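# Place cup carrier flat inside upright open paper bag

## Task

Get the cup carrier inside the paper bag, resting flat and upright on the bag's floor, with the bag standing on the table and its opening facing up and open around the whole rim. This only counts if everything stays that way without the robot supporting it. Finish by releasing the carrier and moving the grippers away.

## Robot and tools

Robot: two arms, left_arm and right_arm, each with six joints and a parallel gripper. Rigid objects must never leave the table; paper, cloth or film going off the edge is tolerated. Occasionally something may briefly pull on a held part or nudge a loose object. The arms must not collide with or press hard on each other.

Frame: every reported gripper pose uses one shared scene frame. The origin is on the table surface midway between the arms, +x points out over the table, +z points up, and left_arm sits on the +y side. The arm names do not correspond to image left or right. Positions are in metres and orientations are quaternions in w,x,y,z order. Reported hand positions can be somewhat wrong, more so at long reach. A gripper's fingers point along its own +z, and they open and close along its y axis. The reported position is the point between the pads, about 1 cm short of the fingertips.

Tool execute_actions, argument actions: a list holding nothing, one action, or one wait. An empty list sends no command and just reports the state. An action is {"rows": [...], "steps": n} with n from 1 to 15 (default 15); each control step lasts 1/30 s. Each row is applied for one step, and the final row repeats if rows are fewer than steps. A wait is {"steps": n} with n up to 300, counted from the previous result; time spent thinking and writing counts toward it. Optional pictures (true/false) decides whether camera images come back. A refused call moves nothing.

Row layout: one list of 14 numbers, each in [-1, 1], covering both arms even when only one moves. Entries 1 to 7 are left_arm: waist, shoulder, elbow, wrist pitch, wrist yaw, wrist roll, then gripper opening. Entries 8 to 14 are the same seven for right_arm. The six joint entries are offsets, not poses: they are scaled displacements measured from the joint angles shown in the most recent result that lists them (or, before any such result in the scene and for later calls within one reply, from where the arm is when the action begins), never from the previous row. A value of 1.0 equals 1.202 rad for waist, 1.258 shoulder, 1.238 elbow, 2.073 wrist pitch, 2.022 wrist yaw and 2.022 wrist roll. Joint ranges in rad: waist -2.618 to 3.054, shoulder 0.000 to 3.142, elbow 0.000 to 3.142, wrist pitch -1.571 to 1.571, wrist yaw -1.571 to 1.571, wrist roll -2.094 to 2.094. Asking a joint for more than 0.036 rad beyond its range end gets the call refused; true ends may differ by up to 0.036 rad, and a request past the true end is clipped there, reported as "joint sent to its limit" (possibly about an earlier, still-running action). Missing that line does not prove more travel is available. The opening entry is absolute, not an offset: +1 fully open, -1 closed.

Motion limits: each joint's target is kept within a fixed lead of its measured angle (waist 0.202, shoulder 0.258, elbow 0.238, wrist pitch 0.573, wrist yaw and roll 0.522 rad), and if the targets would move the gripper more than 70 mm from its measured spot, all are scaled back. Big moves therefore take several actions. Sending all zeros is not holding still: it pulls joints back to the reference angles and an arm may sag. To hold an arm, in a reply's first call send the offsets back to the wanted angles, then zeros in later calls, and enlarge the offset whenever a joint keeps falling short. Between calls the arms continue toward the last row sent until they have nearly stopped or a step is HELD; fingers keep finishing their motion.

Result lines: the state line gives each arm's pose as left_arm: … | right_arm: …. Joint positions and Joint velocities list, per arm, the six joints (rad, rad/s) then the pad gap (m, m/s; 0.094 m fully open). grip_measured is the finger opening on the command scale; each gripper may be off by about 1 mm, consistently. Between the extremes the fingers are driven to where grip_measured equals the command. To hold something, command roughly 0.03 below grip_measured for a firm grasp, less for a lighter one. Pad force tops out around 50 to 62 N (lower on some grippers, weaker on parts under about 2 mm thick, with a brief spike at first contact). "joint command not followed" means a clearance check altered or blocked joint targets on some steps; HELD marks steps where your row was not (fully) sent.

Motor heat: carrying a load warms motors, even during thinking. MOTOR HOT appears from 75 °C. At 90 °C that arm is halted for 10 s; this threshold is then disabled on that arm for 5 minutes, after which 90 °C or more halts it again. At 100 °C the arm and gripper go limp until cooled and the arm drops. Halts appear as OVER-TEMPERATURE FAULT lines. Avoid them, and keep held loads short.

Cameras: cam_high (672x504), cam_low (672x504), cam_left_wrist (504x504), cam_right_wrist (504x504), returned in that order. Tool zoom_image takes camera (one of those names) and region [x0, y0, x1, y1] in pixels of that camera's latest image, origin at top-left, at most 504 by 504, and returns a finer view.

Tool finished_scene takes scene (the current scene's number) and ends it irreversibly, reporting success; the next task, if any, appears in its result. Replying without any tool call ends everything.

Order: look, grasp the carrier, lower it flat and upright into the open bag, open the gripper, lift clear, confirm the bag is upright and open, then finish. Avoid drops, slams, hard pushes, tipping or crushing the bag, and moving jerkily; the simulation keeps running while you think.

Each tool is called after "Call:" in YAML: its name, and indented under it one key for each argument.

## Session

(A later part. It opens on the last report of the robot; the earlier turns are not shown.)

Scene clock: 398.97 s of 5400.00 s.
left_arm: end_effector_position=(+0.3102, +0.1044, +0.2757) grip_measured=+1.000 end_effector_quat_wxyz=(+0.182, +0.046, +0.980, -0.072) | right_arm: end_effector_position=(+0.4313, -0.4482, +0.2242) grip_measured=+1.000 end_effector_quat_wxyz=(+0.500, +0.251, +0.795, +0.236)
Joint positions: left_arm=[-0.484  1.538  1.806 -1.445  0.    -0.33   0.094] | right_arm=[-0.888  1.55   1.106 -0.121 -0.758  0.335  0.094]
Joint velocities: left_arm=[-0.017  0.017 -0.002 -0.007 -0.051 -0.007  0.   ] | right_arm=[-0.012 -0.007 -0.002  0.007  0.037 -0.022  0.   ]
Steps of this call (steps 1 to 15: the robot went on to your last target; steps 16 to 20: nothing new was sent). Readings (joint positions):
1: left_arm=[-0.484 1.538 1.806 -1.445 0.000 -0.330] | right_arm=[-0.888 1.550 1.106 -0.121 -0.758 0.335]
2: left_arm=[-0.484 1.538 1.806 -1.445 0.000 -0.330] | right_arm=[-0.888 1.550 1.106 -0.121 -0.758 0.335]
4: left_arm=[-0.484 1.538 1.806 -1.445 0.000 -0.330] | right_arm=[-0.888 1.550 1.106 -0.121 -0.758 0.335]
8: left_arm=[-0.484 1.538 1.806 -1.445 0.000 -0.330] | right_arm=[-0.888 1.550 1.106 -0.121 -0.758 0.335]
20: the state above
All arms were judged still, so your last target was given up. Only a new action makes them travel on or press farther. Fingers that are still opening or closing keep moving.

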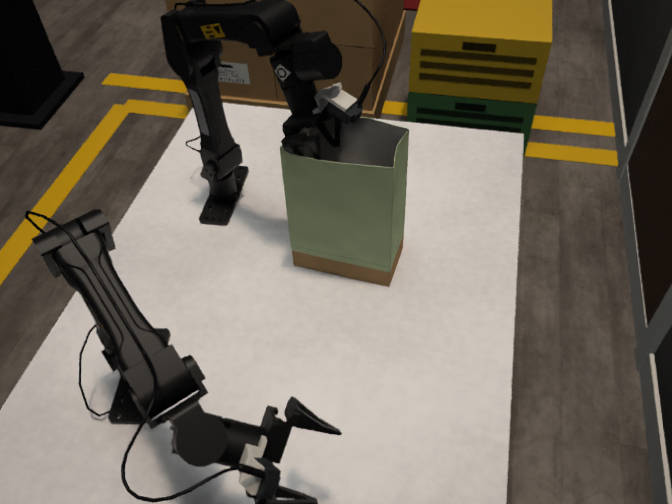

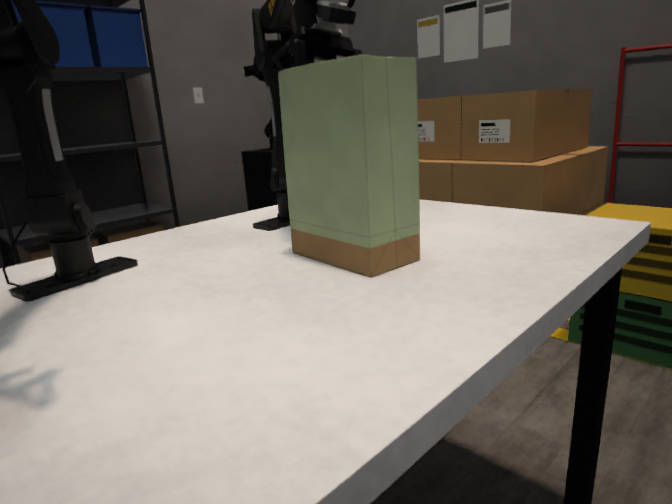

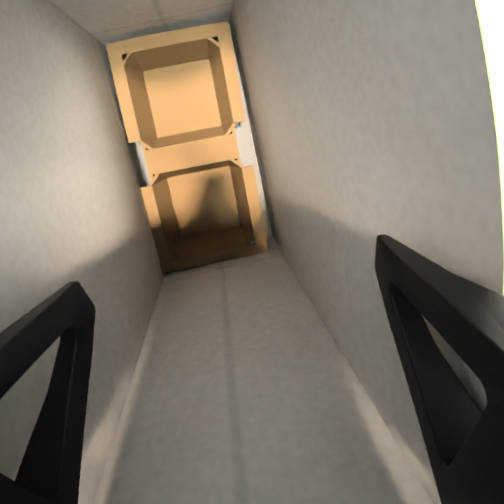

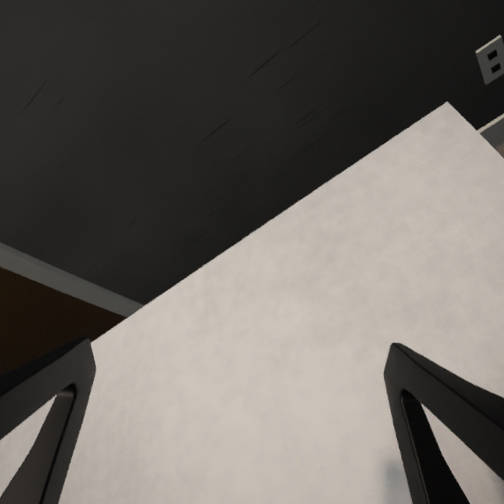

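Withdraw, keeping the fingers fairly wide at first so they wipe the wall outward.

Call:
execute_actions:
  actions:
    - {"rows":[[0,0,0.03,0,0,0,0.9,0,0,0,0,0,0,1],[0,-0.01,0.05,-0.005,0,0,0.8,0,0,0,0,0,0,1],[0,-0.015,0.07,-0.01,0,0,0.7,0,0,0,0,0,0,1],[0,-0.02,0.09,-0.015,0,0,0.6,0,0,0,0,0,0,1],[0,-0.025,0.11,-0.02,0,0,0.5,0,0,0,0,0,0,1],[0,-0.035,0.13,-0.025,0,0,0.4,0,0,0,0,0,0,1],[0,-0.045,0.15,-0.03,0,0,0.3,0,0,0,0,0,0,1],[0,-0.055,0.17,-0.035,0,0,0.3,0,0,0,0,0,0,1],[0,-0.065,0.19,-0.04,0,0,0.3,0,0,0,0,0,0,1],[0,-0.075,0.21,-0.045,0,0,0.3,0,0,0,0,0,0,1],[0,-0.085,0.23,-0.05,0,0,0.3,0,0,0,0,0,0,1],[0,-0.09,0.25,-0.05,0,0,0.3,0,0,0,0,0,0,1],[0,-0.095,0.27,-0.05,0,0,0.3,0,0,0,0,0,0,1],[0,-0.1,0.29,-0.05,0,0,0.3,0,0,0,0,0,0,1]],"steps":15}
  pictures: false

Call:
execute_actions:
  actions:
    - {"steps":20}

Call:
zoom_image:
  camera: "cam_high"
  region: [250,80,430,200]

Scene clock: 410.83 s of 5400.00 s.
left_arm: end_effector_position=(+0.2881, +0.1144, +0.3958) grip_measured=+0.302 end_effector_quat_wxyz=(+0.332, +0.044, +0.933, -0.131) | right_arm: end_effector_position=(+0.4313, -0.4482, +0.2242) grip_measured=+1.000 end_effector_quat_wxyz=(+0.500, +0.251, +0.795, +0.236)
Joint positions: left_arm=[-0.484  1.435  2.115 -1.521  0.    -0.33   0.061] | right_arm=[-0.888  1.55   1.106 -0.121 -0.758  0.335  0.094]
Joint velocities: left_arm=[ 0.002 -0.398  0.603  0.022  0.022  0.037 -0.   ] | right_arm=[-0.022 -0.022 -0.002  0.022 -0.007  0.081  0.   ]
Steps of this call (steps 1 to 90: nothing new was sent; then 8.37 s passed at rest; steps 91 to 105: all 15 steps of this action). Readings (joint positions):
91: left_arm=[-0.484 1.538 1.806 -1.445 0.000 -0.330] | right_arm=[-0.888 1.550 1.106 -0.121 -0.758 0.335]
92: left_arm=[-0.484 1.538 1.810 -1.448 0.000 -0.330] | right_arm=[-0.888 1.550 1.106 -0.121 -0.758 0.335]
94: left_arm=[-0.484 1.538 1.835 -1.458 0.000 -0.330] | right_arm=[-0.888 1.550 1.106 -0.121 -0.758 0.335]
98: left_arm=[-0.484 1.526 1.934 -1.479 0.000 -0.330] | right_arm=[-0.888 1.550 1.106 -0.121 -0.758 0.335]
105: the state above

Scene clock: 411.50 s of 5400.00 s.
left_arm: end_effector_position=(+0.2768, +0.1195, +0.4110) grip_measured=+0.302 end_effector_quat_wxyz=(+0.350, +0.044, +0.925, -0.139) | right_arm: end_effector_position=(+0.4313, -0.4482, +0.2242) grip_measured=+1.000 end_effector_quat_wxyz=(+0.500, +0.251, +0.795, +0.236)
Joint positions: left_arm=[-0.484  1.408  2.152 -1.542  0.    -0.33   0.061] | right_arm=[-0.888  1.55   1.106 -0.121 -0.758  0.335  0.094]
Joint velocities: left_arm=[ 0.002  0.007 -0.007 -0.051 -0.022  0.022  0.001] | right_arm=[-0.012 -0.002 -0.007 -0.022  0.037 -0.066  0.   ]
Steps of this call (steps 1 to 20: the robot went on to your last target). Readings (joint positions):
1: left_arm=[-0.484 1.421 2.132 -1.521 0.000 -0.330] | right_arm=[-0.888 1.550 1.106 -0.121 -0.758 0.335]
2: left_arm=[-0.484 1.410 2.143 -1.522 0.000 -0.330] | right_arm=[-0.888 1.550 1.106 -0.121 -0.758 0.335]
4: left_arm=[-0.484 1.397 2.151 -1.526 0.000 -0.330] | right_arm=[-0.888 1.550 1.106 -0.121 -0.758 0.335]
8: left_arm=[-0.484 1.403 2.152 -1.537 0.000 -0.330] | right_arm=[-0.888 1.550 1.106 -0.121 -0.758 0.335]
20: the state above

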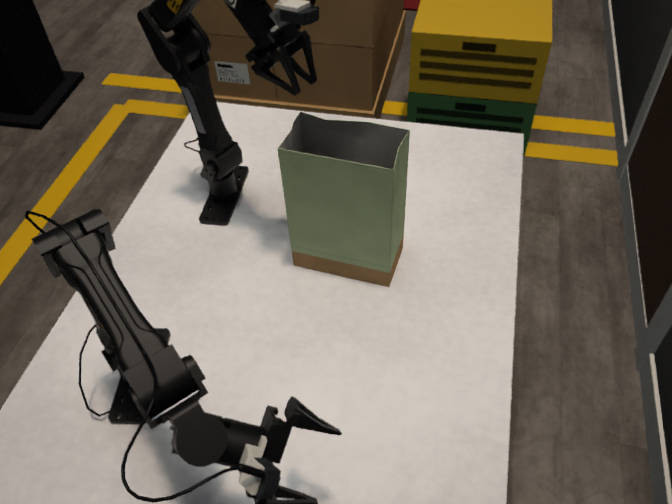

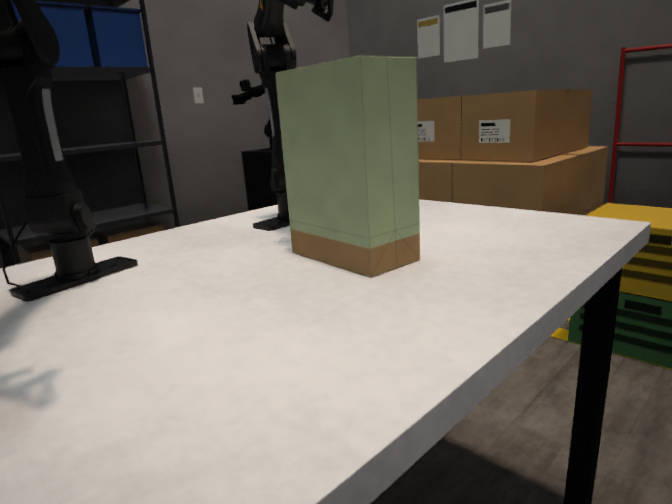

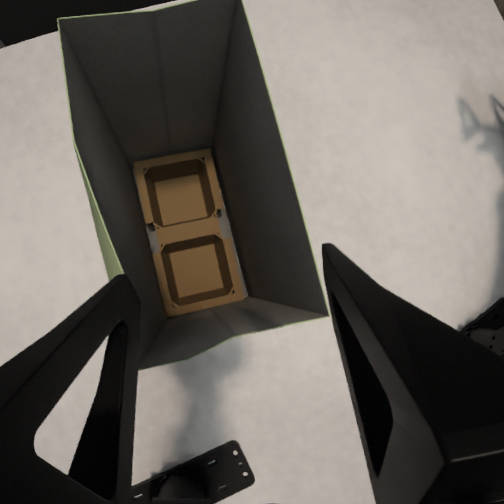

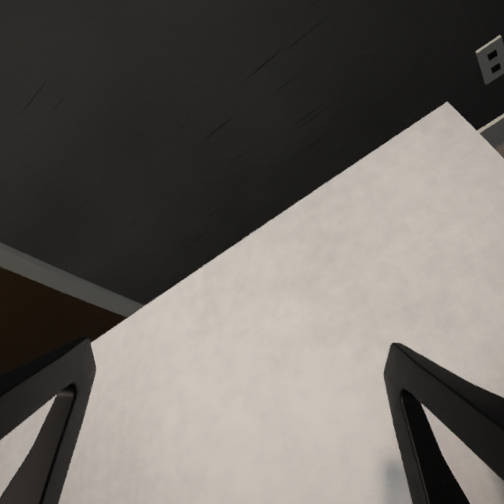

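Region (250, 80, 430, 200) of cam_high's 672x504 image, scaled by 2.800, with more detail than that image has.

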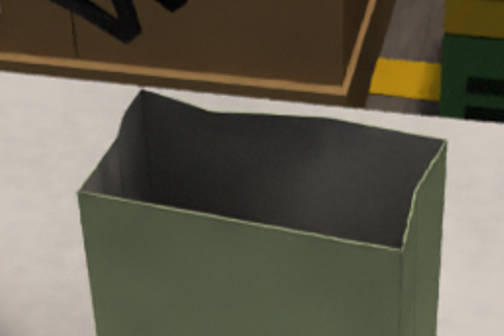

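Call:
execute_actions:
  actions:
    - {"rows":[[0.05,0,0.03,0,0,0,0.3,0,0,0,0,0,0,1],[0.12,0,0.04,0,0,0,0.3,0,0,0,0,0,0,1],[0.2,0,0.05,0,0,0,0.3,0,0,0,0,0,0,1],[0.3,0,0.05,0,0,0,0.3,0,0,0,0,0,0,1],[0.4,0,0.05,0,0,0,0.3,0,0,0,0,0,0,1],[0.5,0,0.05,0,0,0,0.3,0,0,0,0,0,0,1],[0.6,0,0.05,0,0,0,0.3,0,0,0,0,0,0,1],[0.7,0,0.05,0,0,0,0.3,0,0,0,0,0,0,1],[0.8,0,0.05,0,0,0,0.3,0,0,0,0,0,0,1],[0.9,0,0.05,0,0,0,0.3,0,0,0,0,0,0,1],[1,0,0.05,0,0,0,0.3,0,0,0,0,0,0,1]],"steps":15}
  pictures: false

Call:
execute_actions:
  actions:
    - {"steps":40}

Scene clock: 420.43 s of 5400.00 s.
left_arm: end_effector_position=(+0.2550, +0.3969, +0.4186) grip_measured=+0.302 end_effector_quat_wxyz=(+0.385, -0.403, +0.829, +0.046) | right_arm: end_effector_position=(+0.4313, -0.4482, +0.2242) grip_measured=+1.000 end_effector_quat_wxyz=(+0.500, +0.251, +0.795, +0.236)
Joint positions: left_arm=[ 0.518  1.411  2.178 -1.542  0.004 -0.33   0.061] | right_arm=[-0.888  1.55   1.106 -0.121 -0.758  0.335  0.094]
Joint velocities: left_arm=[ 2.127 -0.007 -0.017  0.007 -0.066  0.022 -0.002] | right_arm=[ 0.032  0.002 -0.007 -0.051  0.022  0.066  0.   ]
Steps of this call (steps 1 to 15: the robot went on to your last target; steps 16 to 90: nothing new was sent; then 5.43 s passed at rest; steps 91 to 105: all 15 steps of this action). Readings (joint positions):
91: left_arm=[-0.475 1.408 2.152 -1.543 0.004 -0.330] | right_arm=[-0.888 1.550 1.106 -0.121 -0.758 0.335]
92: left_arm=[-0.444 1.408 2.154 -1.544 0.013 -0.330] | right_arm=[-0.888 1.550 1.106 -0.121 -0.758 0.335]
94: left_arm=[-0.312 1.411 2.167 -1.543 0.018 -0.330] | right_arm=[-0.888 1.550 1.106 -0.121 -0.758 0.335]
98: left_arm=[-0.010 1.411 2.178 -1.542 0.009 -0.330] | right_arm=[-0.888 1.550 1.106 -0.121 -0.758 0.335]
105: the state above

Scene clock: 421.77 s of 5400.00 s.
left_arm: end_effector_position=(+0.2181, +0.4425, +0.4186) grip_measured=+0.302 end_effector_quat_wxyz=(+0.377, -0.484, +0.784, +0.088) | right_arm: end_effector_position=(+0.4313, -0.4482, +0.2242) grip_measured=+1.000 end_effector_quat_wxyz=(+0.500, +0.251, +0.795, +0.236)
Joint positions: left_arm=[ 0.714  1.411  2.178 -1.542 -0.007 -0.33   0.061] | right_arm=[-0.888  1.55   1.106 -0.121 -0.758  0.335  0.094]
Joint velocities: left_arm=[-0.012  0.002  0.007  0.022  0.007 -0.037  0.   ] | right_arm=[ 0.002  0.007  0.002 -0.037  0.037 -0.051  0.   ]
Steps of this call (steps 1 to 30: the robot went on to your last target; steps 31 to 40: nothing new was sent). Readings (joint positions):
1: left_arm=[0.593 1.411 2.178 -1.542 0.003 -0.330] | right_arm=[-0.888 1.550 1.106 -0.121 -0.758 0.335]
2: left_arm=[0.655 1.411 2.178 -1.542 -0.004 -0.330] | right_arm=[-0.888 1.550 1.106 -0.121 -0.758 0.335]
4: left_arm=[0.709 1.411 2.178 -1.542 -0.014 -0.330] | right_arm=[-0.888 1.550 1.106 -0.121 -0.758 0.335]
8: left_arm=[0.714 1.411 2.178 -1.542 -0.011 -0.330] | right_arm=[-0.888 1.550 1.106 -0.121 -0.758 0.335]
40: the state above
All arms were judged still, so your last target was given up. Only a new action makes them travel on or press farther. Fingers that are still opening or closing keep moving.

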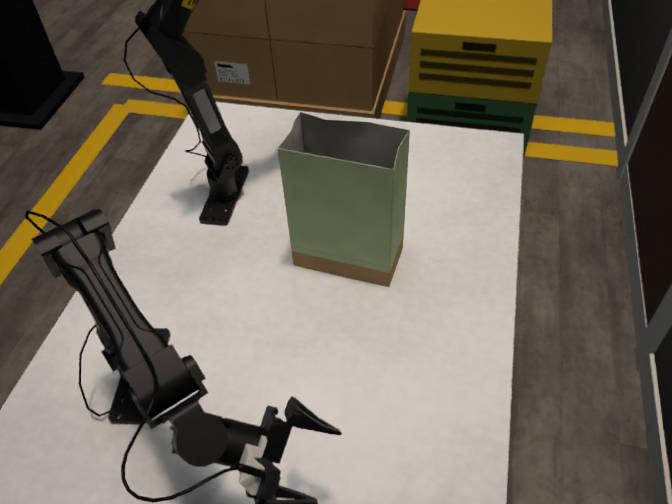

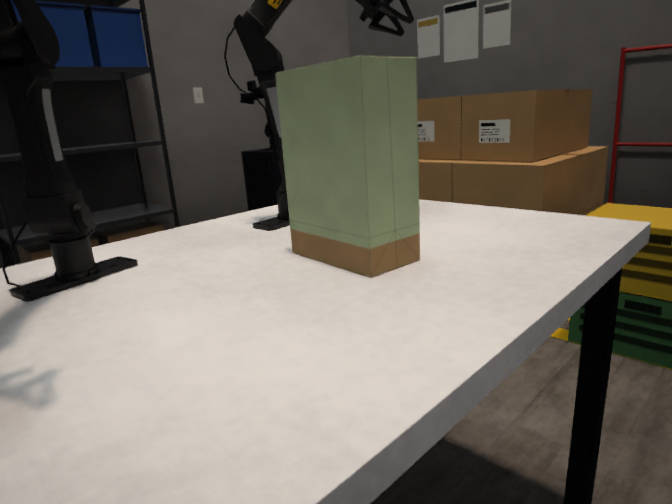

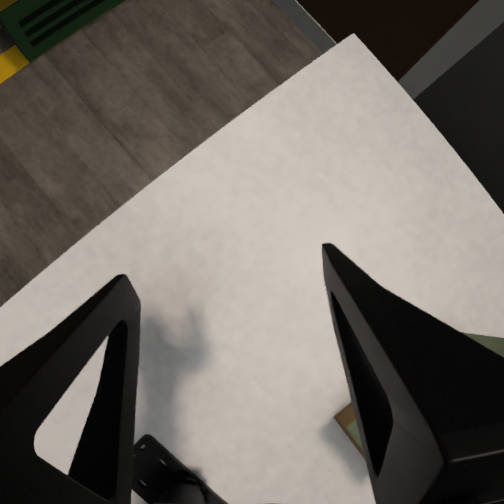

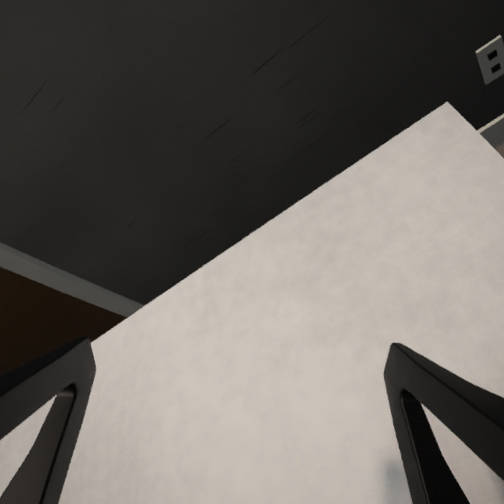

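Call:
finished_scene:
  scene: 2

The scene is finished: the task was done.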